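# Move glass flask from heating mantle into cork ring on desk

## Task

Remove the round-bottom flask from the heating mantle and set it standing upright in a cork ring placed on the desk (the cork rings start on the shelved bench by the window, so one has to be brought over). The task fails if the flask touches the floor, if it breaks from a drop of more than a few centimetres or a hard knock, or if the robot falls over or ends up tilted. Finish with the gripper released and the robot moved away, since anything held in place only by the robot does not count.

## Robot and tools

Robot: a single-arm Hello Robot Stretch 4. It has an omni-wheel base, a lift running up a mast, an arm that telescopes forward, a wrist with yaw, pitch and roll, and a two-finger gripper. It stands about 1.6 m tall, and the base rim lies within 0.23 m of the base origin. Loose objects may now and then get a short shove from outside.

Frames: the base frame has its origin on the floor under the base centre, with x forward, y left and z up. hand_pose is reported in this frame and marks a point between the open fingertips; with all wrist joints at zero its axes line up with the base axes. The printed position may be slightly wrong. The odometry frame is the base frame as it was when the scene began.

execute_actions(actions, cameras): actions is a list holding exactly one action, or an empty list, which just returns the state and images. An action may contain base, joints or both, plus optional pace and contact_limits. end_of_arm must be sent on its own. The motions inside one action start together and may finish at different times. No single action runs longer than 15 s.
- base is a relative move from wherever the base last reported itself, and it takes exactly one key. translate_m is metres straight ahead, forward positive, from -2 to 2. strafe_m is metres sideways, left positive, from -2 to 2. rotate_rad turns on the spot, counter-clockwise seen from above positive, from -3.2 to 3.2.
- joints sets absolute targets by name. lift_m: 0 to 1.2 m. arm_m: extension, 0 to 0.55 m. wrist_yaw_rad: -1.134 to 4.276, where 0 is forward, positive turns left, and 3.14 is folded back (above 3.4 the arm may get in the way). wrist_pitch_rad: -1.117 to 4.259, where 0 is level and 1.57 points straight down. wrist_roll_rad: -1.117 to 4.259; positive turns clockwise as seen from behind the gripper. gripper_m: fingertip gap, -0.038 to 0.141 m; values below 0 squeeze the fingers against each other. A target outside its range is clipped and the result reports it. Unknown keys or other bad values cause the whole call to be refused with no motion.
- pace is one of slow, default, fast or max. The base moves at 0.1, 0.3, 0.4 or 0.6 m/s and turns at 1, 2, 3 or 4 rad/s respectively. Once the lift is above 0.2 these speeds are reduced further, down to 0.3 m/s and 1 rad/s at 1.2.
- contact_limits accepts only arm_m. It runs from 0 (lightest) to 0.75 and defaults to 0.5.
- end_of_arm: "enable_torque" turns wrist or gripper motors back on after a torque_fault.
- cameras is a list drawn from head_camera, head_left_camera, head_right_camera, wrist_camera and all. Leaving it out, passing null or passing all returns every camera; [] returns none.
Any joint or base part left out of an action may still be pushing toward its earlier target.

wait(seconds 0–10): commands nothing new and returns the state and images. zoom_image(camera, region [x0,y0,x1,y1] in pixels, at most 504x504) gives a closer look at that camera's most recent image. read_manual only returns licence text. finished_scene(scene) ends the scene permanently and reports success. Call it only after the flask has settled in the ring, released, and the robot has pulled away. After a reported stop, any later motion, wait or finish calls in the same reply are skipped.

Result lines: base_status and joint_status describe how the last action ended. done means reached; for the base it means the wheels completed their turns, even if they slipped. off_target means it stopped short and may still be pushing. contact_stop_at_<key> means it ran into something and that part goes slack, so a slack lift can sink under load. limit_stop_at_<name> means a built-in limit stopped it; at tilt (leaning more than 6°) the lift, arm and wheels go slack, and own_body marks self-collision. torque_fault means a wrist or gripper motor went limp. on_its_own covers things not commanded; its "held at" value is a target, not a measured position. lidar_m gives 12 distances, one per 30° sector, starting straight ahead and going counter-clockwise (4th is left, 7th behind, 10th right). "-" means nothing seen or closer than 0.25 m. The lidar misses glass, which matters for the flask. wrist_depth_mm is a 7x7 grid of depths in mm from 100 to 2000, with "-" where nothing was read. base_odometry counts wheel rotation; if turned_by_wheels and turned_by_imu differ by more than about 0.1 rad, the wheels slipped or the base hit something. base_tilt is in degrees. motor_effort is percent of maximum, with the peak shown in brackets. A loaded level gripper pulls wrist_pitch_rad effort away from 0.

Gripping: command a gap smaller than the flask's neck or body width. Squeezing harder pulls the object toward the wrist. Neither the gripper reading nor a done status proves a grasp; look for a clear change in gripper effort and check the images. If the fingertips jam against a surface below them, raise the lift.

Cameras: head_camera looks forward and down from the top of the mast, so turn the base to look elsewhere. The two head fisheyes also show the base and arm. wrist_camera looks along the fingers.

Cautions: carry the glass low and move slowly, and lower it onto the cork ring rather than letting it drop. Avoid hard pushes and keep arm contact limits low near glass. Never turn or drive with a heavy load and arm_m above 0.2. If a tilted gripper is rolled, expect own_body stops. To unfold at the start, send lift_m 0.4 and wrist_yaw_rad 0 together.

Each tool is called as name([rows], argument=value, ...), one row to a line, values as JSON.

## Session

execute_actions([
  {"joints":{"lift_m":0.9,"wrist_yaw_rad":0}},
])

Scene clock: 3.33 s.
base_odometry: x=+0.000 y=+0.000 heading=+0.000 (m, m, rad; odometry frame)
turned_by_wheels: +0.000 (rad since the last result)
turned_by_imu: +0.001 (rad since the last result)
base_tilt: forward=-0.6 right=+0.0 (deg)
lidar_m: 1.57 1.49 1.60 1.09 1.04 1.07 1.44 1.62 1.68 1.35 1.28 1.32
base_status: not commanded
joint_positions: lift_m=+0.900 arm_m=+0.001 wrist_yaw_rad=+0.001 wrist_pitch_rad=-0.008 wrist_roll_rad=-0.010 gripper_m=+0.057
joint_status: all done
motor_effort: lift_m=+23(24) arm_m=+0(0) wrist_yaw_rad=-5(7) wrist_pitch_rad=-6(8) wrist_roll_rad=+1(1) gripper_m=-2(3) wheel_0=+0(0) wheel_1=+0(0) wheel_2=+0(0) (%)
hand_pose: x=+0.4605 y=-0.0873 z=+1.0802 quat_wxyz=(+1.000, -0.005, -0.004, +0.000) (m; base frame)
wrist_depth_mm: 1808 1921 - - - 1537 1281 / 1808 - - - - 1576 1308 / 1708 1983 - - - 1863 1576 / 1808 1921 - - - 1983 1618 / 1255 1397 1464 - 1499 1336 1098 / 1808 1983 194 - 198 1255 1060 / 1808 1983 - 108 1576 1229 1078
pictures: head_camera, head_left_camera, head_right_camera, wrist_camera
camera_calibration (this result's frames):
wrist_camera: T_world_to_cam=[[0.018328, -0.999421, -0.0286624, -0.0546697], [-0.0337543, 0.0280324, -0.999037, 1.14432], [0.999262, 0.0192778, -0.033221, -0.192907], [0, 0, 0, 1]] pos_world=[0.232392, -0.0829972, 1.13524]
Images, in order (width x height): head_camera 420x560, head_left_camera 420x672, head_right_camera 420x672, wrist_camera 616x392.

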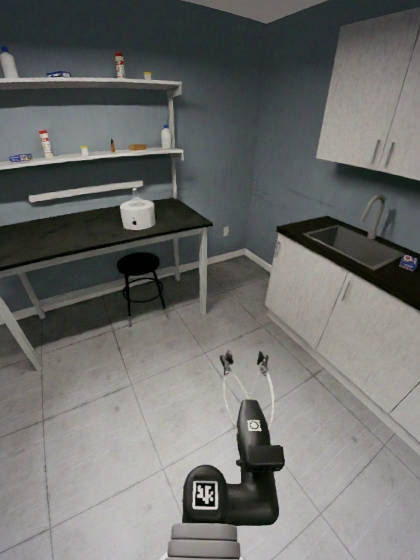

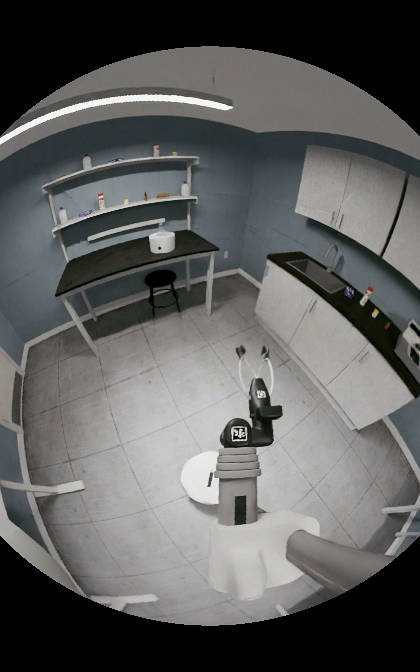

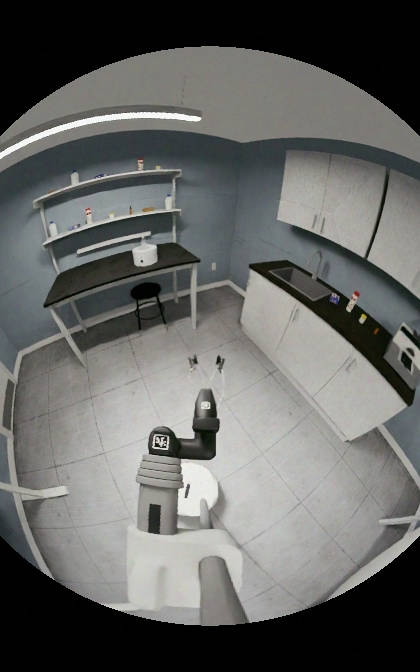

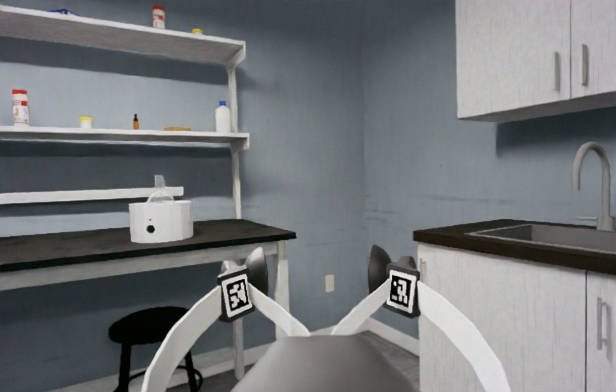

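Room rotated about +0.5 rad; ring bench likely at heading 0.5-π.

execute_actions([
  {"base":{"rotate_rad":-2.62}},
], cameras=["head_camera","head_left_camera"])

Scene clock: 8.53 s.
base_odometry: x=+0.000 y=+0.000 heading=-2.620 (m, m, rad; odometry frame)
turned_by_wheels: -2.620 (rad since the last result)
turned_by_imu: -2.636 (rad since the last result)
base_tilt: forward=-0.6 right=+0.1 (deg)
lidar_m: 1.62 1.71 1.35 1.29 1.35 1.58 1.57 1.59 1.09 0.99 1.05 1.39
base_status: done
joint_positions: lift_m=+0.900 arm_m=+0.001 wrist_yaw_rad=+0.000 wrist_pitch_rad=-0.008 wrist_roll_rad=-0.010 gripper_m=+0.057
joint_status: not commanded
motor_effort: lift_m=+21(23) arm_m=+0(0) wrist_yaw_rad=-1(4) wrist_pitch_rad=-5(7) wrist_roll_rad=-2(2) gripper_m=-3(3) wheel_0=+1(5) wheel_1=+0(6) wheel_2=+0(7) (%)
hand_pose: x=+0.4605 y=-0.0874 z=+1.0803 quat_wxyz=(+1.000, -0.005, -0.004, +0.000) (m; base frame)
wrist_depth_mm: - - - - - - - / - - - - - - - / - - - - - - - / - - - - - - - / - - - 1921 - - - / 1537 - 193 - 197 - - / - - - 108 - - -
pictures: head_camera, head_left_camera
Images, in order (width x height): head_camera 420x560, head_left_camera 420x672.

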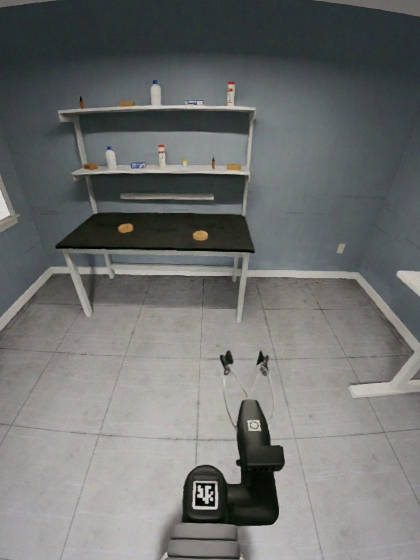

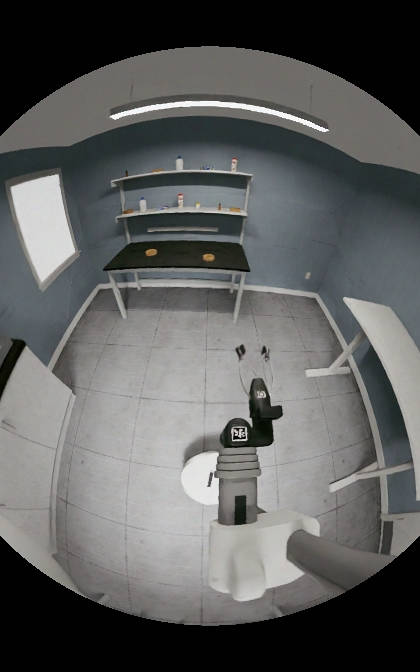

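execute_actions([
  {"base":{"translate_m":1.3},"joints":{"lift_m":1.13,"wrist_pitch_rad":1.57,"gripper_m":0.065}},
], cameras=[])

execute_actions([
  {"base":{"strafe_m":0.12},"joints":{"arm_m":0.33}},
], cameras=["wrist_camera"])

Scene clock: 22.60 s.
base_odometry: x=-1.127 y=-0.648 heading=-2.620 (m, m, rad; odometry frame)
turned_by_wheels: +0.000 (rad since the last result)
turned_by_imu: -0.003 (rad since the last result)
base_tilt: forward=-0.6 right=+0.0 (deg)
lidar_m: 0.33 0.35 0.50 1.92 1.53 1.91 3.59 1.44 1.01 1.00 1.65 0.35
base_status: done
joint_positions: lift_m=+1.130 arm_m=+0.001 wrist_yaw_rad=+0.000 wrist_pitch_rad=+1.570 wrist_roll_rad=-0.010 gripper_m=+0.065
joint_status: all done
motor_effort: lift_m=+22(24) arm_m=+0(0) wrist_yaw_rad=-1(1) wrist_pitch_rad=+0(5) wrist_roll_rad=+0(1) gripper_m=-1(3) wheel_0=-1(7) wheel_1=-1(5) wheel_2=+2(13) (%)
hand_pose: x=+0.1723 y=-0.0874 z=+1.0195 quat_wxyz=(+0.707, -0.004, +0.707, +0.004) (m; base frame)
wrist_depth_mm: 480 477 477 477 473 473 1205 / 480 480 480 477 484 1205 1229 / 1255 1255 1255 1255 1255 1229 1255 / 1281 1281 1255 1098 1255 1255 1255 / 1281 1281 1060 1060 1255 1281 1255 / 1308 1281 197 1060 1281 1308 1281 / 1308 1308 1308 108 1281 1308 1281
pictures: none
No camera images: the call's "cameras" was empty. Leave "cameras" out to get every camera's image.

Scene clock: 24.70 s.
base_odometry: x=-1.067 y=-0.752 heading=-2.620 (m, m, rad; odometry frame)
turned_by_wheels: +0.000 (rad since the last result)
turned_by_imu: +0.001 (rad since the last result)
base_tilt: forward=-0.6 right=+0.0 (deg)
lidar_m: 0.31 0.36 0.50 1.79 1.42 1.72 3.55 1.61 1.13 1.13 0.49 0.35
base_status: done
joint_positions: lift_m=+1.130 arm_m=+0.329 wrist_yaw_rad=+0.000 wrist_pitch_rad=+1.570 wrist_roll_rad=-0.010 gripper_m=+0.065
joint_status: all done
motor_effort: lift_m=+22(22) arm_m=+8(10) wrist_yaw_rad=-1(1) wrist_pitch_rad=+1(2) wrist_roll_rad=-2(1) gripper_m=-2(2) wheel_0=+0(7) wheel_1=-2(8) wheel_2=+0(3) (%)
hand_pose: x=+0.4998 y=-0.0874 z=+1.0195 quat_wxyz=(+0.707, -0.004, +0.707, +0.004) (m; base frame)
wrist_depth_mm: 477 473 473 473 469 466 469 / 480 480 480 477 477 473 473 / 488 480 484 480 477 477 477 / 488 488 484 480 484 484 480 / 492 488 488 492 488 484 484 / 500 492 198 492 492 488 492 / 1308 1308 1078 108 1281 1281 1281
pictures: wrist_camera
camera_calibration (this result's frames):
wrist_camera: T_world_to_cam=[[-0.0286685, -0.999433, -0.0176294, -0.0450343], [-0.998786, 0.0279344, 0.0405679, 0.507453], [-0.0400524, 0.018771, -0.999021, 1.26987], [0, 0, 0, 1]] pos_world=[0.556407, -0.083021, 1.24725]
Images, in order (width x height): wrist_camera 616x392.

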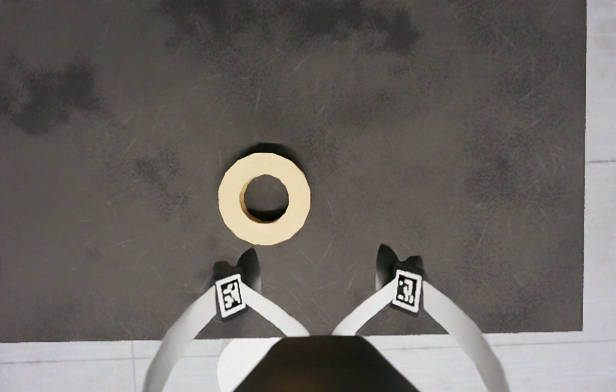

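execute_actions([
  {"base":{"strafe_m":0.018},"joints":{"arm_m":0.365,"lift_m":0.95,"gripper_m":0.052}},
], cameras=["wrist_camera"])

Scene clock: 31.40 s.
base_odometry: x=-1.058 y=-0.768 heading=-2.620 (m, m, rad; odometry frame)
turned_by_wheels: +0.000 (rad since the last result)
turned_by_imu: +0.001 (rad since the last result)
base_tilt: forward=-0.6 right=+0.0 (deg)
lidar_m: 0.33 0.35 0.48 1.76 1.42 1.70 3.68 1.65 1.17 1.14 0.48 0.34
base_status: done
joint_positions: lift_m=+0.950 arm_m=+0.364 wrist_yaw_rad=+0.000 wrist_pitch_rad=+1.570 wrist_roll_rad=-0.010 gripper_m=+0.052
joint_status: all done
motor_effort: lift_m=+15(19) arm_m=+8(10) wrist_yaw_rad=-2(2) wrist_pitch_rad=-1(1) wrist_roll_rad=-2(1) gripper_m=-3(2) wheel_0=-1(9) wheel_1=-1(5) wheel_2=+1(1) (%)
hand_pose: x=+0.5347 y=-0.0874 z=+0.8400 quat_wxyz=(+0.707, -0.004, +0.707, +0.004) (m; base frame)
wrist_depth_mm: 298 297 297 296 294 294 293 / 301 300 300 297 296 294 294 / 303 301 300 298 298 297 297 / 306 304 303 301 301 300 298 / 309 307 277 298 303 303 301 / 310 310 218 276 196 304 304 / 315 310 310 108 309 307 307
pictures: wrist_camera
camera_calibration (this result's frames):
wrist_camera: T_world_to_cam=[[-0.0287117, -0.999432, -0.0176249, -0.0471763], [-0.998779, 0.0279748, 0.0407241, 0.54952], [-0.0402079, 0.0187726, -0.999015, 1.09208], [0, 0, 0, 1]] pos_world=[0.591404, -0.0830233, 1.06779]
Images, in order (width x height): wrist_camera 616x392.

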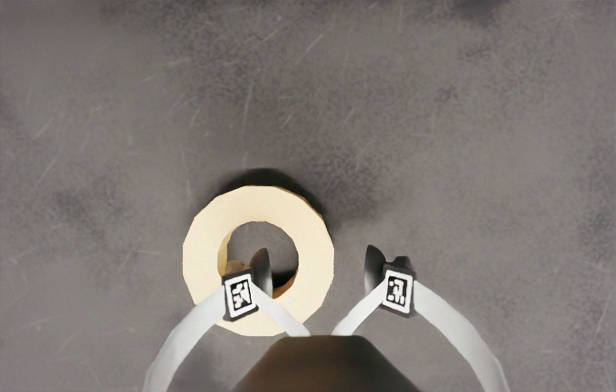

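execute_actions([
  {"joints":{"lift_m":0.894},"pace":"slow"},
], cameras=["wrist_camera"])

execute_actions([
  {"joints":{"gripper_m":0.0}},
], cameras=[])

execute_actions([
  {"joints":{"lift_m":1.0}},
], cameras=["wrist_camera"])

execute_actions([
  {"base":{"translate_m":-0.7},"joints":{"arm_m":0.1,"lift_m":1.19}},
], cameras=[])

execute_actions([
  {"base":{"rotate_rad":-1.57}},
], cameras=["head_left_camera"])

Scene clock: 40.97 s.
base_odometry: x=-1.058 y=-0.768 heading=-2.620 (m, m, rad; odometry frame)
turned_by_wheels: +0.000 (rad since the last result)
turned_by_imu: +0.001 (rad since the last result)
base_tilt: forward=-0.6 right=+0.0 (deg)
lidar_m: 0.33 0.36 0.48 1.78 1.41 1.68 3.70 1.65 1.19 1.11 0.48 0.33
base_status: not commanded
joint_positions: lift_m=+0.894 arm_m=+0.364 wrist_yaw_rad=+0.000 wrist_pitch_rad=+1.570 wrist_roll_rad=-0.010 gripper_m=+0.052
joint_status: all done
motor_effort: lift_m=+15(16) arm_m=+8(8) wrist_yaw_rad=-2(0) wrist_pitch_rad=+0(1) wrist_roll_rad=-2(1) gripper_m=-2(1) wheel_0=-1(1) wheel_1=-1(1) wheel_2=+0(1) (%)
hand_pose: x=+0.5347 y=-0.0874 z=+0.7841 quat_wxyz=(+0.707, -0.004, +0.707, +0.004) (m; base frame)
wrist_depth_mm: 243 242 242 240 240 239 238 / 244 244 243 242 241 240 240 / 248 246 245 243 244 242 242 / 249 248 246 247 245 244 244 / 251 250 219 218 247 246 245 / 253 252 217 219 196 248 248 / 256 254 222 108 252 250 250
pictures: wrist_camera
camera_calibration (this result's frames):
wrist_camera: T_world_to_cam=[[-0.0287123, -0.999432, -0.0176249, -0.0481622], [-0.998779, 0.0279754, 0.0407241, 0.5518], [-0.0402079, 0.0187726, -0.999015, 1.03617], [0, 0, 0, 1]] pos_world=[0.591406, -0.0830233, 1.01183]
Images, in order (width x height): wrist_camera 616x392.

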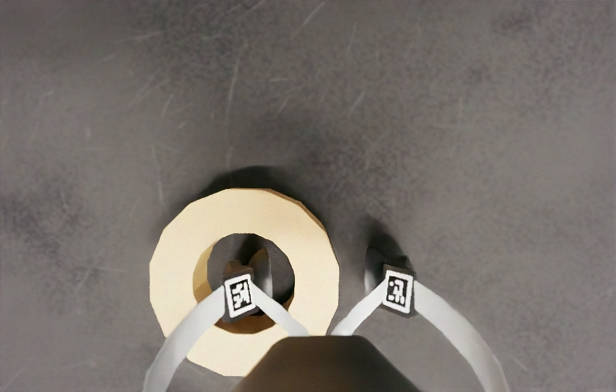

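Scene clock: 42.30 s.
base_odometry: x=-1.058 y=-0.768 heading=-2.620 (m, m, rad; odometry frame)
turned_by_wheels: +0.000 (rad since the last result)
turned_by_imu: +0.000 (rad since the last result)
base_tilt: forward=-0.6 right=+0.0 (deg)
lidar_m: 0.31 0.34 0.50 1.78 1.41 1.68 3.69 1.63 1.16 1.13 0.47 0.36
base_status: not commanded
joint_positions: lift_m=+0.894 arm_m=+0.364 wrist_yaw_rad=+0.000 wrist_pitch_rad=+1.570 wrist_roll_rad=-0.010 gripper_m=+0.001
joint_status: all done
motor_effort: lift_m=+15(15) arm_m=+8(8) wrist_yaw_rad=+0(2) wrist_pitch_rad=-2(2) wrist_roll_rad=+1(1) gripper_m=-18(21) wheel_0=-1(1) wheel_1=-1(1) wheel_2=+1(1) (%)
hand_pose: x=+0.5347 y=-0.0874 z=+0.7841 quat_wxyz=(+0.707, -0.004, +0.707, +0.004) (m; base frame)
wrist_depth_mm: 242 242 241 239 238 239 238 / 244 244 242 242 241 241 239 / 246 246 245 244 243 242 241 / 248 248 245 245 245 244 243 / 250 250 215 210 247 247 246 / 253 252 187 211 189 248 247 / 255 254 213 108 251 250 250
pictures: none
No camera images: the call's "cameras" was empty. Leave "cameras" out to get every camera's image.

Scene clock: 43.77 s.
base_odometry: x=-1.058 y=-0.768 heading=-2.620 (m, m, rad; odometry frame)
turned_by_wheels: +0.000 (rad since the last result)
turned_by_imu: +0.000 (rad since the last result)
base_tilt: forward=-0.6 right=+0.0 (deg)
lidar_m: 0.33 0.33 0.48 1.77 1.43 1.68 3.70 1.62 1.15 1.13 0.47 0.34
base_status: not commanded
joint_positions: lift_m=+1.000 arm_m=+0.364 wrist_yaw_rad=+0.000 wrist_pitch_rad=+1.570 wrist_roll_rad=-0.010 gripper_m=+0.001
joint_status: all done
motor_effort: lift_m=+23(24) arm_m=+8(8) wrist_yaw_rad=-1(0) wrist_pitch_rad=-1(0) wrist_roll_rad=+0(1) gripper_m=-19(19) wheel_0=-1(1) wheel_1=-1(1) wheel_2=+1(0) (%)
hand_pose: x=+0.5347 y=-0.0874 z=+0.8894 quat_wxyz=(+0.707, -0.004, +0.707, +0.004) (m; base frame)
wrist_depth_mm: 349 345 345 343 342 342 340 / 349 349 347 345 345 345 343 / 355 351 351 349 347 345 345 / 355 353 351 351 349 349 347 / 359 357 215 210 355 353 351 / 362 362 188 211 187 355 353 / 366 362 214 108 359 357 357
pictures: wrist_camera
camera_calibration (this result's frames):
wrist_camera: T_world_to_cam=[[-0.0287117, -0.999432, -0.0176249, -0.0463059], [-0.998779, 0.0279748, 0.040724, 0.547513], [-0.0402078, 0.0187726, -0.999015, 1.1414], [0, 0, 0, 1]] pos_world=[0.591408, -0.0830233, 1.11716]
Images, in order (width x height): wrist_camera 616x392.

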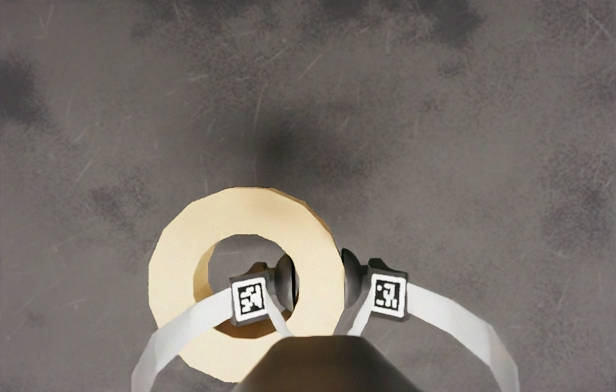

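Scene clock: 47.57 s.
base_odometry: x=-0.451 y=-0.419 heading=-2.620 (m, m, rad; odometry frame)
turned_by_wheels: +0.000 (rad since the last result)
turned_by_imu: +0.003 (rad since the last result)
base_tilt: forward=-0.6 right=+0.0 (deg)
lidar_m: 1.04 1.09 1.49 1.16 1.21 1.69 2.35 2.80 1.19 1.11 1.17 1.07
base_status: done
joint_positions: lift_m=+1.190 arm_m=+0.101 wrist_yaw_rad=+0.000 wrist_pitch_rad=+1.570 wrist_roll_rad=-0.010 gripper_m=+0.001
joint_status: all done
motor_effort: lift_m=+22(26) arm_m=-8(9) wrist_yaw_rad=-1(3) wrist_pitch_rad=+0(1) wrist_roll_rad=+1(1) gripper_m=-21(20) wheel_0=-1(1) wheel_1=+1(6) wheel_2=-1(8) (%)
hand_pose: x=+0.2724 y=-0.0874 z=+1.0795 quat_wxyz=(+0.707, -0.004, +0.707, +0.004) (m; base frame)
wrist_depth_mm: 1308 1281 1281 1308 1308 1255 1281 / 1308 1308 1308 1308 1308 1308 1281 / 1336 1308 1336 1308 1281 1308 1281 / 1336 1336 1308 1308 1308 1308 1308 / 1336 1336 215 209 1308 1336 1336 / 1366 1336 187 211 187 1336 1336 / 1366 1366 213 108 1366 1336 1336
pictures: none
No camera images: the call's "cameras" was empty. Leave "cameras" out to get every camera's image.

Scene clock: 50.37 s.
base_odometry: x=-0.451 y=-0.419 heading=+2.093 (m, m, rad; odometry frame)
turned_by_wheels: -1.570 (rad since the last result)
turned_by_imu: -1.579 (rad since the last result)
base_tilt: forward=-0.6 right=+0.0 (deg)
lidar_m: 1.11 1.15 1.10 1.03 1.12 1.91 1.20 1.22 1.66 2.09 2.23 1.19
base_status: done
joint_positions: lift_m=+1.190 arm_m=+0.101 wrist_yaw_rad=+0.000 wrist_pitch_rad=+1.570 wrist_roll_rad=-0.010 gripper_m=+0.001
joint_status: not commanded
motor_effort: lift_m=+22(22) arm_m=-8(8) wrist_yaw_rad=-1(2) wrist_pitch_rad=-1(2) wrist_roll_rad=+0(2) gripper_m=-19(18) wheel_0=+0(5) wheel_1=+2(3) wheel_2=+1(0) (%)
hand_pose: x=+0.2724 y=-0.0874 z=+1.0795 quat_wxyz=(+0.707, -0.004, +0.707, +0.004) (m; base frame)
wrist_depth_mm: 1308 1308 1281 1281 1308 1308 1281 / 1336 1336 1336 1281 1308 1308 1281 / 1336 1308 1336 1308 1336 1308 1281 / 1336 1336 1308 1308 1308 1308 1336 / 1336 1366 215 209 1336 1308 1336 / 1366 1366 187 211 188 1336 1336 / 1397 1397 213 108 1336 1366 1336
pictures: head_left_camera
Images, in order (width x height): head_left_camera 420x672.

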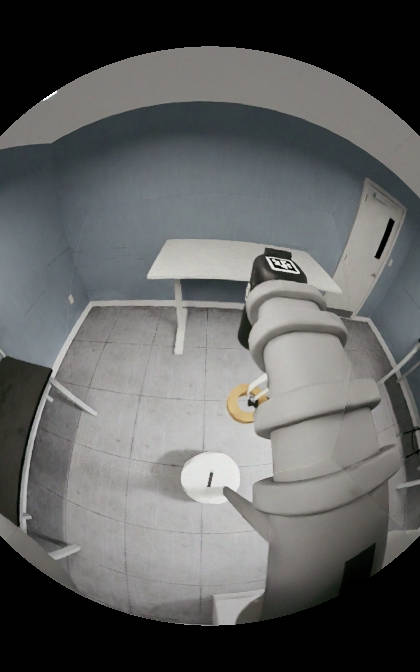

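Approach until the wrist camera sees the desk to check height.

execute_actions([
  {"base":{"translate_m":0.72}},
], cameras=[])

Scene clock: 57.07 s.
base_odometry: x=-0.811 y=+0.205 heading=+2.093 (m, m, rad; odometry frame)
turned_by_wheels: +0.000 (rad since the last result)
turned_by_imu: -0.001 (rad since the last result)
base_tilt: forward=-0.6 right=+0.1 (deg)
lidar_m: 0.29 0.43 0.59 1.09 1.09 1.51 1.91 1.99 2.18 2.11 0.62 0.44
base_status: done
joint_positions: lift_m=+1.190 arm_m=+0.101 wrist_yaw_rad=+0.000 wrist_pitch_rad=+1.570 wrist_roll_rad=-0.010 gripper_m=+0.001
joint_status: not commanded
motor_effort: lift_m=+22(22) arm_m=-8(8) wrist_yaw_rad=-3(2) wrist_pitch_rad=-3(0) wrist_roll_rad=-4(2) gripper_m=-19(19) wheel_0=+0(6) wheel_1=-1(4) wheel_2=+0(9) (%)
hand_pose: x=+0.2724 y=-0.0874 z=+1.0795 quat_wxyz=(+0.707, -0.004, +0.707, +0.004) (m; base frame)
wrist_depth_mm: 349 349 349 347 343 343 343 / 355 375 1308 1308 1308 1308 1281 / 1336 1336 1308 1336 1281 1308 1308 / 1336 1336 1308 1336 1308 1308 1308 / 1336 1336 214 210 1308 1308 1308 / 1336 1336 187 211 187 1308 1336 / 1397 1366 214 108 1366 1336 1366
pictures: none
No camera images: the call's "cameras" was empty. Leave "cameras" out to get every camera's image.

execute_actions([
  {"joints":{"arm_m":0.40}},
], cameras=[])

execute_actions([
  {"joints":{"lift_m":1.09},"pace":"slow"},
], cameras=[])

execute_actions([
  {"joints":{"gripper_m":0.045}},
], cameras=[])

execute_actions([
  {"joints":{"lift_m":1.19}},
], cameras=["wrist_camera"])

execute_actions([
  {"base":{"translate_m":-0.4},"joints":{"arm_m":0,"wrist_pitch_rad":0,"gripper_m":0.1}},
], cameras=["head_camera"])

execute_actions([
  {"base":{"rotate_rad":-1.57},"joints":{"lift_m":0.95}},
], cameras=["head_camera","wrist_camera"])

Scene clock: 70.80 s.
base_odometry: x=-0.811 y=+0.205 heading=+2.093 (m, m, rad; odometry frame)
turned_by_wheels: +0.000 (rad since the last result)
turned_by_imu: +0.001 (rad since the last result)
base_tilt: forward=-0.6 right=+0.1 (deg)
lidar_m: 0.41 0.42 0.57 1.11 1.10 1.52 1.91 1.97 2.21 2.13 0.63 0.43
base_status: not commanded
joint_positions: lift_m=+1.190 arm_m=+0.399 wrist_yaw_rad=+0.000 wrist_pitch_rad=+1.570 wrist_roll_rad=-0.010 gripper_m=+0.001
joint_status: all done
motor_effort: lift_m=+22(22) arm_m=+8(8) wrist_yaw_rad=-1(1) wrist_pitch_rad=+1(0) wrist_roll_rad=-2(1) gripper_m=-20(22) wheel_0=+0(0) wheel_1=-1(1) wheel_2=+0(0) (%)
hand_pose: x=+0.5698 y=-0.0874 z=+1.0795 quat_wxyz=(+0.707, -0.004, +0.707, +0.004) (m; base frame)
wrist_depth_mm: 349 347 345 345 343 343 342 / 353 351 349 347 347 345 343 / 355 351 353 349 349 349 347 / 355 355 353 353 351 351 349 / 359 359 215 211 355 355 353 / 364 362 187 211 188 355 355 / 366 366 213 108 364 359 1336
pictures: none
No camera images: the call's "cameras" was empty. Leave "cameras" out to get every camera's image.

Scene clock: 72.50 s.
base_odometry: x=-0.811 y=+0.205 heading=+2.093 (m, m, rad; odometry frame)
turned_by_wheels: +0.000 (rad since the last result)
turned_by_imu: +0.000 (rad since the last result)
base_tilt: forward=-0.6 right=+0.0 (deg)
lidar_m: 0.39 0.42 0.58 1.11 1.09 1.51 1.90 1.95 2.21 2.11 0.62 0.43
base_status: not commanded
joint_positions: lift_m=+1.090 arm_m=+0.399 wrist_yaw_rad=+0.000 wrist_pitch_rad=+1.570 wrist_roll_rad=-0.010 gripper_m=+0.001
joint_status: all done
motor_effort: lift_m=+15(20) arm_m=+8(8) wrist_yaw_rad=-1(2) wrist_pitch_rad=-1(1) wrist_roll_rad=-2(0) gripper_m=-18(21) wheel_0=+0(0) wheel_1=-1(1) wheel_2=+0(0) (%)
hand_pose: x=+0.5698 y=-0.0874 z=+0.9800 quat_wxyz=(+0.707, -0.004, +0.707, +0.004) (m; base frame)
wrist_depth_mm: 251 250 249 248 247 246 245 / 252 252 251 249 249 248 247 / 255 254 253 252 251 250 250 / 257 256 254 252 253 251 252 / 258 258 215 210 255 254 253 / 262 260 187 211 189 255 256 / 263 262 213 108 259 258 257
pictures: none
No camera images: the call's "cameras" was empty. Leave "cameras" out to get every camera's image.

Scene clock: 73.73 s.
base_odometry: x=-0.811 y=+0.205 heading=+2.093 (m, m, rad; odometry frame)
turned_by_wheels: +0.000 (rad since the last result)
turned_by_imu: +0.000 (rad since the last result)
base_tilt: forward=-0.6 right=+0.0 (deg)
lidar_m: 0.39 0.43 0.60 1.11 1.10 1.52 1.90 1.95 2.22 2.10 0.61 0.44
base_status: not commanded
joint_positions: lift_m=+1.090 arm_m=+0.399 wrist_yaw_rad=+0.000 wrist_pitch_rad=+1.570 wrist_roll_rad=-0.010 gripper_m=+0.045
joint_status: all done
motor_effort: lift_m=+15(15) arm_m=+8(8) wrist_yaw_rad=-1(0) wrist_pitch_rad=+2(1) wrist_roll_rad=-1(2) gripper_m=-5(19) wheel_0=+0(0) wheel_1=-1(1) wheel_2=+0(0) (%)
hand_pose: x=+0.5698 y=-0.0874 z=+0.9800 quat_wxyz=(+0.707, -0.004, +0.707, +0.004) (m; base frame)
wrist_depth_mm: 250 250 249 248 246 246 245 / 252 252 251 250 249 248 247 / 255 254 252 252 252 251 249 / 257 256 253 253 253 252 251 / 259 257 227 225 254 254 253 / 260 260 199 228 199 256 255 / 263 263 262 108 259 258 257
pictures: none
No camera images: the call's "cameras" was empty. Leave "cameras" out to get every camera's image.

Scene clock: 75.17 s.
base_odometry: x=-0.811 y=+0.205 heading=+2.093 (m, m, rad; odometry frame)
turned_by_wheels: +0.000 (rad since the last result)
turned_by_imu: +0.000 (rad since the last result)
base_tilt: forward=-0.6 right=+0.0 (deg)
lidar_m: 0.40 0.43 0.59 1.09 1.08 1.52 1.91 1.98 2.20 2.11 0.63 0.45
base_status: not commanded
joint_positions: lift_m=+1.190 arm_m=+0.399 wrist_yaw_rad=+0.000 wrist_pitch_rad=+1.570 wrist_roll_rad=-0.010 gripper_m=+0.045
joint_status: all done
motor_effort: lift_m=+23(24) arm_m=+8(8) wrist_yaw_rad=-2(1) wrist_pitch_rad=+0(1) wrist_roll_rad=+0(0) gripper_m=-4(5) wheel_0=+0(0) wheel_1=-1(1) wheel_2=+0(0) (%)
hand_pose: x=+0.5698 y=-0.0874 z=+1.0794 quat_wxyz=(+0.707, -0.004, +0.707, +0.004) (m; base frame)
wrist_depth_mm: 349 347 347 345 345 342 342 / 351 351 351 347 347 345 345 / 355 353 353 351 349 349 347 / 359 357 355 351 353 351 351 / 362 357 357 355 353 353 351 / 364 364 200 330 199 357 355 / 368 366 366 108 364 359 1336
pictures: wrist_camera
camera_calibration (this result's frames):
wrist_camera: T_world_to_cam=[[-0.028694, -0.999433, -0.0176295, -0.0419555], [-0.998786, 0.0279599, 0.0405625, 0.574965], [-0.0400466, 0.018772, -0.999021, 1.33256], [0, 0, 0, 1]] pos_world=[0.626427, -0.0830224, 1.30719]
Images, in order (width x height): wrist_camera 616x392.

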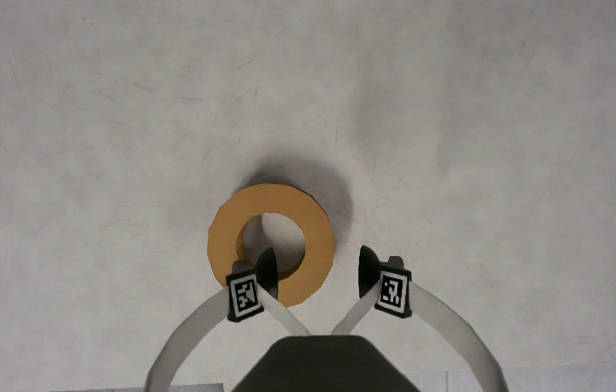

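Scene clock: 77.97 s.
base_odometry: x=-0.611 y=-0.142 heading=+2.093 (m, m, rad; odometry frame)
turned_by_wheels: +0.000 (rad since the last result)
turned_by_imu: +0.002 (rad since the last result)
base_tilt: forward=-0.6 right=+0.0 (deg)
lidar_m: 0.80 0.84 1.89 1.02 1.08 1.56 1.51 1.55 2.08 2.12 1.19 0.88
base_status: done
joint_positions: lift_m=+1.190 arm_m=+0.002 wrist_yaw_rad=+0.000 wrist_pitch_rad=+0.003 wrist_roll_rad=-0.010 gripper_m=+0.100
joint_status: all done
joint sent to its limit — the command would take arm_m past its lower limit, so that joint was sent only as far as its limit.
motor_effort: lift_m=+22(23) arm_m=-8(10) wrist_yaw_rad=-2(2) wrist_pitch_rad=-8(11) wrist_roll_rad=+0(2) gripper_m=+0(4) wheel_0=+1(6) wheel_1=+0(6) wheel_2=+0(11) (%)
hand_pose: x=+0.4618 y=-0.0875 z=+1.3672 quat_wxyz=(+1.000, -0.005, +0.001, +0.000) (m; base frame)
wrist_depth_mm: 1397 1397 1397 1397 1397 1397 1397 / 1430 1430 1430 1430 1397 1430 1397 / 1430 1430 1430 1430 1397 1397 1464 / 1430 1430 1430 1430 1464 1430 1430 / 1464 1499 1430 1430 1464 1430 1430 / 1464 1430 199 1366 1138 1205 1281 / 1499 931 960 108 960 904 904
pictures: head_camera
Images, in order (width x height): head_camera 420x560.

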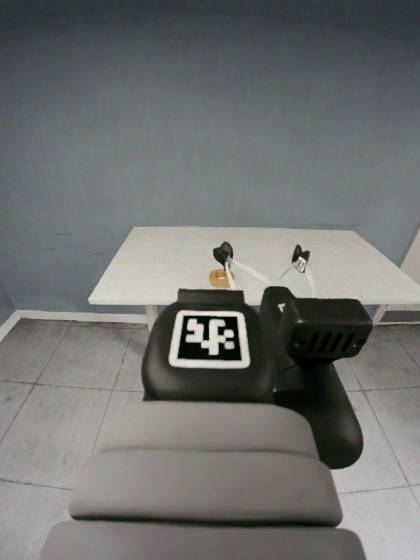

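Scene clock: 80.77 s.
base_odometry: x=-0.611 y=-0.142 heading=+0.524 (m, m, rad; odometry frame)
turned_by_wheels: -1.570 (rad since the last result)
turned_by_imu: -1.579 (rad since the last result)
base_tilt: forward=-0.6 right=+0.0 (deg)
lidar_m: 2.10 1.22 0.87 0.81 0.87 1.91 1.03 1.07 1.51 1.49 1.54 2.10
base_status: done
joint_positions: lift_m=+0.950 arm_m=+0.002 wrist_yaw_rad=+0.000 wrist_pitch_rad=+0.003 wrist_roll_rad=-0.010 gripper_m=+0.100
joint_status: all done
motor_effort: lift_m=+15(21) arm_m=-8(8) wrist_yaw_rad=-2(1) wrist_pitch_rad=-6(7) wrist_roll_rad=-1(1) gripper_m=-1(1) wheel_0=+1(4) wheel_1=+2(4) wheel_2=+2(4) (%)
hand_pose: x=+0.4618 y=-0.0874 z=+1.1278 quat_wxyz=(+1.000, -0.005, +0.001, +0.000) (m; base frame)
wrist_depth_mm: - - - - - - - / - - - - - - - / - - - - - - - / - - - - - - - / - - - - - - - / - - 200 - - - - / - - - 108 - - -
pictures: head_camera, wrist_camera
camera_calibration (this result's frames):
wrist_camera: T_world_to_cam=[[0.0174542, -0.999432, -0.0288416, -0.05289], [-0.0440175, 0.0280499, -0.998637, 1.19624], [0.998878, 0.0187, -0.0435029, -0.180878], [0, 0, 0, 1]] pos_world=[0.234254, -0.083032, 1.18522]
Images, in order (width x height): head_camera 420x560, wrist_camera 616x392.

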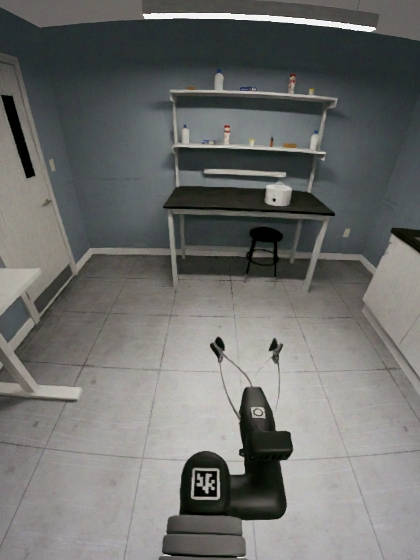

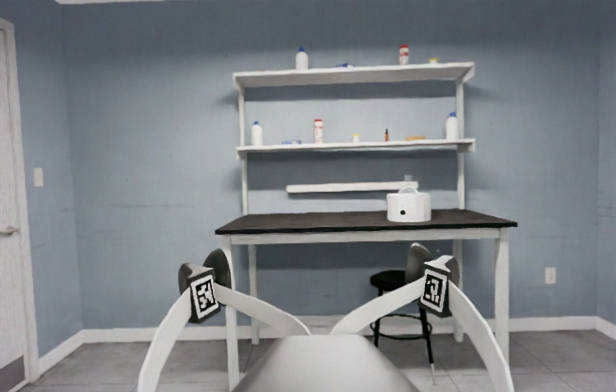

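execute_actions([
  {"base":{"translate_m":1.55},"joints":{"lift_m":1.02}},
], cameras=[])

execute_actions([
  {"base":{"strafe_m":-0.54}},
], cameras=["head_camera","wrist_camera"])

Scene clock: 92.90 s.
base_odometry: x=+0.731 y=+0.634 heading=+0.524 (m, m, rad; odometry frame)
turned_by_wheels: +0.000 (rad since the last result)
turned_by_imu: -0.004 (rad since the last result)
base_tilt: forward=-0.6 right=+0.0 (deg)
lidar_m: 0.58 0.61 1.70 1.62 1.01 1.24 3.33 2.75 1.52 1.44 0.81 0.60
base_status: done
joint_positions: lift_m=+1.020 arm_m=+0.002 wrist_yaw_rad=+0.000 wrist_pitch_rad=+0.003 wrist_roll_rad=-0.010 gripper_m=+0.100
joint_status: all done
motor_effort: lift_m=+22(23) arm_m=-8(8) wrist_yaw_rad=-2(0) wrist_pitch_rad=-7(7) wrist_roll_rad=-1(1) gripper_m=-2(2) wheel_0=+0(5) wheel_1=-1(4) wheel_2=+2(9) (%)
hand_pose: x=+0.4618 y=-0.0874 z=+1.1972 quat_wxyz=(+1.000, -0.005, +0.001, +0.000) (m; base frame)
wrist_depth_mm: 1160 1118 1138 1138 1138 1138 1138 / 1138 1138 1138 1138 1160 1160 1138 / 1160 960 1160 1160 1118 1138 1138 / 1160 1160 1160 1160 1160 1160 1138 / 1160 1160 1160 1182 1160 1160 1182 / 1205 1098 199 960 809 842 699 / 798 654 699 108 691 654 603
pictures: none
No camera images: the call's "cameras" was empty. Leave "cameras" out to get every camera's image.

Scene clock: 96.03 s.
base_odometry: x=+1.001 y=+0.166 heading=+0.524 (m, m, rad; odometry frame)
turned_by_wheels: +0.000 (rad since the last result)
turned_by_imu: +0.000 (rad since the last result)
base_tilt: forward=-0.6 right=+0.1 (deg)
lidar_m: 0.55 0.59 0.82 2.17 1.50 1.96 2.74 1.32 0.98 0.90 0.95 0.58
base_status: done
joint_positions: lift_m=+1.020 arm_m=+0.002 wrist_yaw_rad=+0.000 wrist_pitch_rad=+0.003 wrist_roll_rad=-0.010 gripper_m=+0.100
joint_status: not commanded
motor_effort: lift_m=+21(23) arm_m=-8(8) wrist_yaw_rad=-2(2) wrist_pitch_rad=-8(7) wrist_roll_rad=-1(1) gripper_m=-1(0) wheel_0=-1(8) wheel_1=+1(7) wheel_2=+1(4) (%)
hand_pose: x=+0.4618 y=-0.0874 z=+1.1973 quat_wxyz=(+1.000, -0.005, +0.001, +0.000) (m; base frame)
wrist_depth_mm: 1138 1138 1138 1138 1138 1138 1118 / 1160 1138 1160 1138 1138 1025 1138 / 1182 1160 1138 1160 1160 931 1138 / 1182 1160 1182 1160 1160 1138 1182 / 1182 1160 1098 1160 1160 1160 1182 / 1025 991 199 609 609 854 1182 / 707 661 647 108 668 654 654
pictures: head_camera, wrist_camera
camera_calibration (this result's frames):
wrist_camera: T_world_to_cam=[[0.0174545, -0.999432, -0.0288416, -0.0508856], [-0.0440144, 0.0280499, -0.998637, 1.26564], [0.998878, 0.0187002, -0.0434998, -0.177851], [0, 0, 0, 1]] pos_world=[0.234246, -0.083032, 1.25471]
Images, in order (width x height): head_camera 420x560, wrist_camera 616x392.

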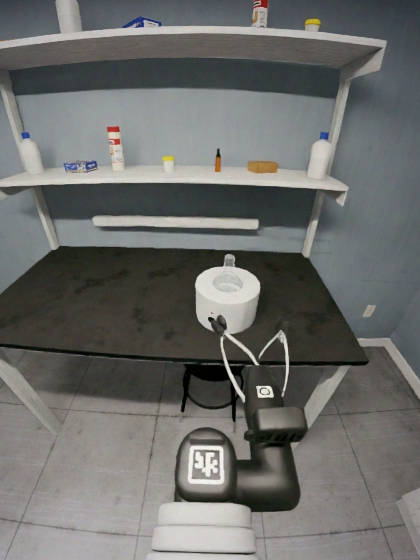

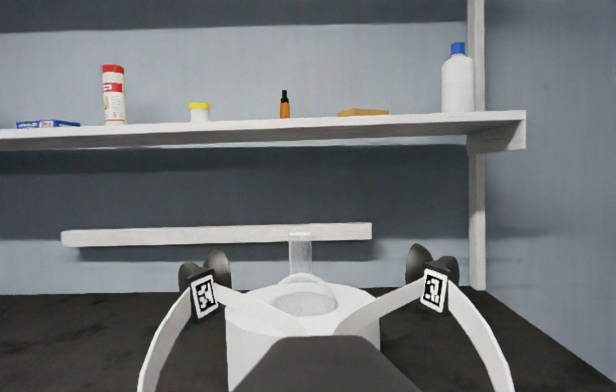

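execute_actions([
  {"base":{"strafe_m":0.018},"joints":{"lift_m":0.962,"arm_m":0.30}},
], cameras=["wrist_camera"])

Scene clock: 106.40 s.
base_odometry: x=+0.992 y=+0.182 heading=+0.524 (m, m, rad; odometry frame)
turned_by_wheels: +0.000 (rad since the last result)
turned_by_imu: +0.001 (rad since the last result)
base_tilt: forward=-0.6 right=+0.0 (deg)
lidar_m: 0.54 0.60 0.82 2.15 1.49 1.92 3.34 1.36 0.99 0.93 0.99 0.58
base_status: done
joint_positions: lift_m=+0.962 arm_m=+0.299 wrist_yaw_rad=+0.000 wrist_pitch_rad=+0.002 wrist_roll_rad=-0.010 gripper_m=+0.100
joint_status: all done
motor_effort: lift_m=+15(21) arm_m=+8(8) wrist_yaw_rad=-2(1) wrist_pitch_rad=-7(6) wrist_roll_rad=+0(1) gripper_m=-2(0) wheel_0=+2(6) wheel_1=+0(5) wheel_2=+0(2) (%)
hand_pose: x=+0.7580 y=-0.0874 z=+1.1399 quat_wxyz=(+1.000, -0.005, +0.001, +0.000) (m; base frame)
wrist_depth_mm: 842 842 842 842 831 831 521 / 603 627 647 661 691 715 640 / 854 854 866 854 866 854 854 / 866 878 866 866 866 866 854 / 878 878 866 866 866 866 866 / 842 831 200 392 332 707 759 / 585 539 298 108 282 289 535
pictures: wrist_camera
camera_calibration (this result's frames):
wrist_camera: T_world_to_cam=[[0.0176131, -0.999429, -0.0288361, -0.0577939], [-0.043717, 0.0280432, -0.99865, 1.22114], [0.998889, 0.01885, -0.0431981, -0.476544], [0, 0, 0, 1]] pos_world=[0.530417, -0.0830228, 1.19724]
Images, in order (width x height): wrist_camera 616x392.

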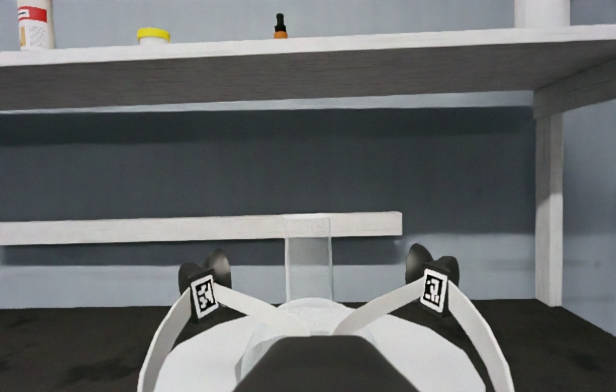

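Same size as before (~46 px); extend 0.055, shift 6 mm left.

execute_actions([
  {"base":{"strafe_m":0.006},"joints":{"arm_m":0.356},"pace":"slow"},
], cameras=[])

execute_actions([
  {"joints":{"gripper_m":0.005},"pace":"slow"},
], cameras=["wrist_camera"])

execute_actions([
  {"joints":{"lift_m":1.13},"pace":"slow"},
], cameras=["wrist_camera"])

Scene clock: 114.23 s.
base_odometry: x=+0.989 y=+0.187 heading=+0.524 (m, m, rad; odometry frame)
turned_by_wheels: +0.000 (rad since the last result)
turned_by_imu: +0.001 (rad since the last result)
base_tilt: forward=-0.6 right=+0.1 (deg)
lidar_m: 0.55 0.59 0.83 2.14 1.46 1.92 3.33 1.39 1.00 0.93 0.98 0.58
base_status: done
joint_positions: lift_m=+0.962 arm_m=+0.355 wrist_yaw_rad=+0.000 wrist_pitch_rad=+0.002 wrist_roll_rad=-0.010 gripper_m=+0.100
joint_status: all done
motor_effort: lift_m=+15(15) arm_m=+8(8) wrist_yaw_rad=-1(2) wrist_pitch_rad=-6(7) wrist_roll_rad=-1(2) gripper_m=-1(0) wheel_0=-2(4) wheel_1=+1(5) wheel_2=+0(2) (%)
hand_pose: x=+0.8140 y=-0.0874 z=+1.1399 quat_wxyz=(+1.000, -0.005, +0.001, +0.000) (m; base frame)
wrist_depth_mm: 609 535 477 484 459 462 477 / 603 634 647 668 691 707 647 / 798 798 809 798 798 798 759 / 809 798 798 809 798 809 768 / 809 820 732 820 809 809 768 / 820 820 199 809 668 699 699 / 585 544 283 108 281 508 530
pictures: none
No camera images: the call's "cameras" was empty. Leave "cameras" out to get every camera's image.

Scene clock: 117.83 s.
base_odometry: x=+0.989 y=+0.187 heading=+0.524 (m, m, rad; odometry frame)
turned_by_wheels: +0.000 (rad since the last result)
turned_by_imu: +0.001 (rad since the last result)
base_tilt: forward=-0.6 right=+0.0 (deg)
lidar_m: 0.55 0.61 0.81 2.14 1.47 1.92 3.31 1.39 1.00 0.94 0.98 0.59
base_status: not commanded
joint_positions: lift_m=+0.962 arm_m=+0.355 wrist_yaw_rad=+0.000 wrist_pitch_rad=-0.001 wrist_roll_rad=-0.010 gripper_m=+0.005
joint_status: all done
motor_effort: lift_m=+15(15) arm_m=+7(8) wrist_yaw_rad=-2(2) wrist_pitch_rad=+3(5) wrist_roll_rad=-2(1) gripper_m=-18(20) wheel_0=-2(2) wheel_1=+1(1) wheel_2=+0(0) (%)
hand_pose: x=+0.8141 y=-0.0873 z=+1.1408 quat_wxyz=(+1.000, -0.005, +0.000, +0.000) (m; base frame)
wrist_depth_mm: 615 549 466 469 484 452 462 / 585 615 627 647 661 691 634 / 788 809 798 798 798 798 759 / 809 820 809 809 798 798 759 / 820 820 809 715 715 809 768 / 809 820 189 741 189 809 707 / 591 549 287 108 289 276 544
pictures: wrist_camera
camera_calibration (this result's frames):
wrist_camera: T_world_to_cam=[[0.0180087, -0.999423, -0.0287813, -0.0590523], [-0.0405767, 0.0280317, -0.998783, 1.22209], [0.999014, 0.0191546, -0.0400485, -0.53623], [0, 0, 0, 1]] pos_world=[0.586354, -0.0830044, 1.19743]
Images, in order (width x height): wrist_camera 616x392.

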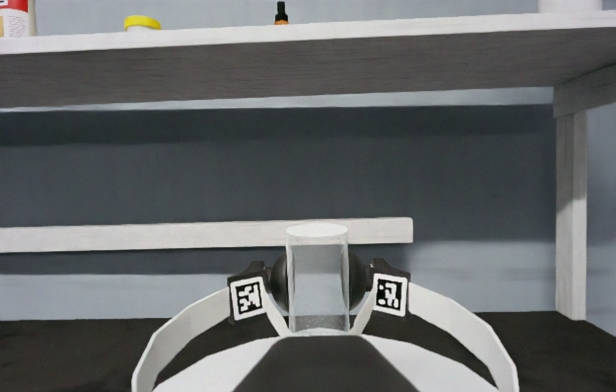

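Scene clock: 120.00 s.
base_odometry: x=+0.989 y=+0.187 heading=+0.524 (m, m, rad; odometry frame)
turned_by_wheels: +0.000 (rad since the last result)
turned_by_imu: +0.000 (rad since the last result)
base_tilt: forward=-0.6 right=+0.0 (deg)
lidar_m: 0.55 0.57 0.85 2.15 1.50 1.92 3.32 1.38 1.00 0.94 0.97 0.57
base_status: not commanded
joint_positions: lift_m=+1.130 arm_m=+0.355 wrist_yaw_rad=+0.000 wrist_pitch_rad=+0.004 wrist_roll_rad=-0.010 gripper_m=+0.005
joint_status: all done
motor_effort: lift_m=+24(24) arm_m=+7(7) wrist_yaw_rad=-2(4) wrist_pitch_rad=-13(12) wrist_roll_rad=-1(2) gripper_m=-20(20) wheel_0=-2(3) wheel_1=+1(1) wheel_2=+0(0) (%)
hand_pose: x=+0.8141 y=-0.0873 z=+1.3067 quat_wxyz=(+1.000, -0.005, +0.002, +0.000) (m; base frame)
wrist_depth_mm: 778 788 778 778 788 778 750 / 798 788 788 788 788 788 521 / 798 798 809 798 627 788 521 / 809 809 809 809 809 798 715 / 820 820 820 809 809 820 768 / 759 831 189 732 189 820 820 / 831 831 831 108 831 820 820
pictures: wrist_camera
camera_calibration (this result's frames):
wrist_camera: T_world_to_cam=[[0.017873, -0.999423, -0.0288664, -0.0540542], [-0.0454675, 0.0280288, -0.998573, 1.3915], [0.998806, 0.01916, -0.0449404, -0.523025], [0, 0, 0, 1]] pos_world=[0.586635, -0.0830039, 1.36445]
Images, in order (width x height): wrist_camera 616x392.

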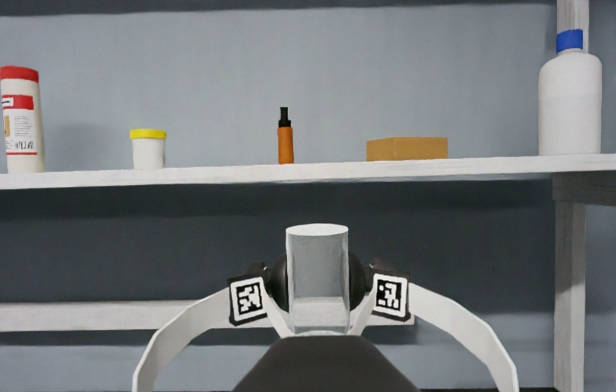

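execute_actions([
  {"base":{"translate_m":-1.59},"joints":{"arm_m":0.0}},
], cameras=[])

execute_actions([
  {"base":{"rotate_rad":1.57},"pace":"slow"},
], cameras=[])

execute_actions([
  {"base":{"translate_m":0.7}},
], cameras=["head_camera"])

Scene clock: 133.37 s.
base_odometry: x=-0.387 y=-0.609 heading=+0.524 (m, m, rad; odometry frame)
turned_by_wheels: +0.000 (rad since the last result)
turned_by_imu: +0.007 (rad since the last result)
base_tilt: forward=-0.6 right=+0.0 (deg)
lidar_m: 2.15 2.27 1.41 1.33 1.38 1.05 1.01 1.08 1.65 0.96 1.00 1.37
base_status: done
joint_positions: lift_m=+1.130 arm_m=+0.002 wrist_yaw_rad=+0.000 wrist_pitch_rad=+0.004 wrist_roll_rad=-0.010 gripper_m=+0.005
joint_status: all done
joint sent to its limit — the command would take arm_m past its lower limit, so that joint was sent only as far as its limit.
motor_effort: lift_m=+23(24) arm_m=-8(8) wrist_yaw_rad=-2(3) wrist_pitch_rad=-13(13) wrist_roll_rad=-2(0) gripper_m=-17(16) wheel_0=-1(4) wheel_1=-1(4) wheel_2=+0(10) (%)
hand_pose: x=+0.4618 y=-0.0874 z=+1.3066 quat_wxyz=(+1.000, -0.005, +0.002, +0.000) (m; base frame)
wrist_depth_mm: - - - - - - - / - - - - - - - / - - - - - - - / - - - - - - - / - - - - - - - / - - 189 - 189 - 1430 / - - - 108 - - 1397
pictures: none
No camera images: the call's "cameras" was empty. Leave "cameras" out to get every camera's image.

Scene clock: 136.23 s.
base_odometry: x=-0.388 y=-0.609 heading=+2.094 (m, m, rad; odometry frame)
turned_by_wheels: +1.570 (rad since the last result)
turned_by_imu: +1.580 (rad since the last result)
base_tilt: forward=-0.6 right=+0.1 (deg)
lidar_m: 1.32 1.37 1.05 0.99 1.06 1.67 0.99 1.03 1.39 2.15 2.22 1.39
base_status: done
joint_positions: lift_m=+1.130 arm_m=+0.002 wrist_yaw_rad=+0.000 wrist_pitch_rad=+0.004 wrist_roll_rad=-0.010 gripper_m=+0.005
joint_status: not commanded
motor_effort: lift_m=+23(23) arm_m=-8(8) wrist_yaw_rad=+0(1) wrist_pitch_rad=-12(13) wrist_roll_rad=+0(1) gripper_m=-17(16) wheel_0=-1(4) wheel_1=-2(3) wheel_2=-1(3) (%)
hand_pose: x=+0.4618 y=-0.0874 z=+1.3066 quat_wxyz=(+1.000, -0.005, +0.002, +0.000) (m; base frame)
wrist_depth_mm: 1921 1983 1921 1983 1921 1921 1921 / 1921 1921 1983 1921 1983 1921 1983 / 1921 1983 1983 1863 1983 1921 1983 / 1983 1983 1983 1983 1921 1983 1983 / 1983 1983 1983 1921 1983 1863 1983 / 1983 1983 189 1255 190 1229 1921 / 1983 - - 108 - - -
pictures: none
No camera images: the call's "cameras" was empty. Leave "cameras" out to get every camera's image.

Scene clock: 140.07 s.
base_odometry: x=-0.737 y=-0.002 heading=+2.094 (m, m, rad; odometry frame)
turned_by_wheels: +0.000 (rad since the last result)
turned_by_imu: -0.002 (rad since the last result)
base_tilt: forward=-0.6 right=+0.0 (deg)
lidar_m: 0.63 0.65 1.89 1.02 1.05 1.49 1.71 1.71 2.27 2.16 0.91 0.68
base_status: done
joint_positions: lift_m=+1.130 arm_m=+0.002 wrist_yaw_rad=+0.000 wrist_pitch_rad=+0.004 wrist_roll_rad=-0.010 gripper_m=+0.005
joint_status: not commanded
motor_effort: lift_m=+23(23) arm_m=-8(8) wrist_yaw_rad=-1(3) wrist_pitch_rad=-13(13) wrist_roll_rad=+1(0) gripper_m=-19(17) wheel_0=-1(6) wheel_1=+0(5) wheel_2=+0(15) (%)
hand_pose: x=+0.4618 y=-0.0874 z=+1.3066 quat_wxyz=(+1.000, -0.005, +0.002, +0.000) (m; base frame)
wrist_depth_mm: 1205 1205 1229 1229 1205 1205 1205 / 1229 1205 1255 1229 1229 1229 1229 / 1229 1255 1229 1255 1229 1229 1255 / 1255 1255 1255 1229 1255 1255 1255 / 1255 1255 1281 1255 1255 1255 1255 / 1255 1281 189 1008 189 1118 1098 / 1281 809 831 108 831 750 788
pictures: head_camera
Images, in order (width x height): head_camera 420x560.

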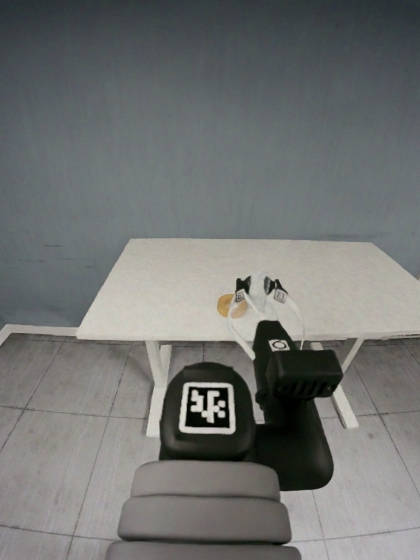

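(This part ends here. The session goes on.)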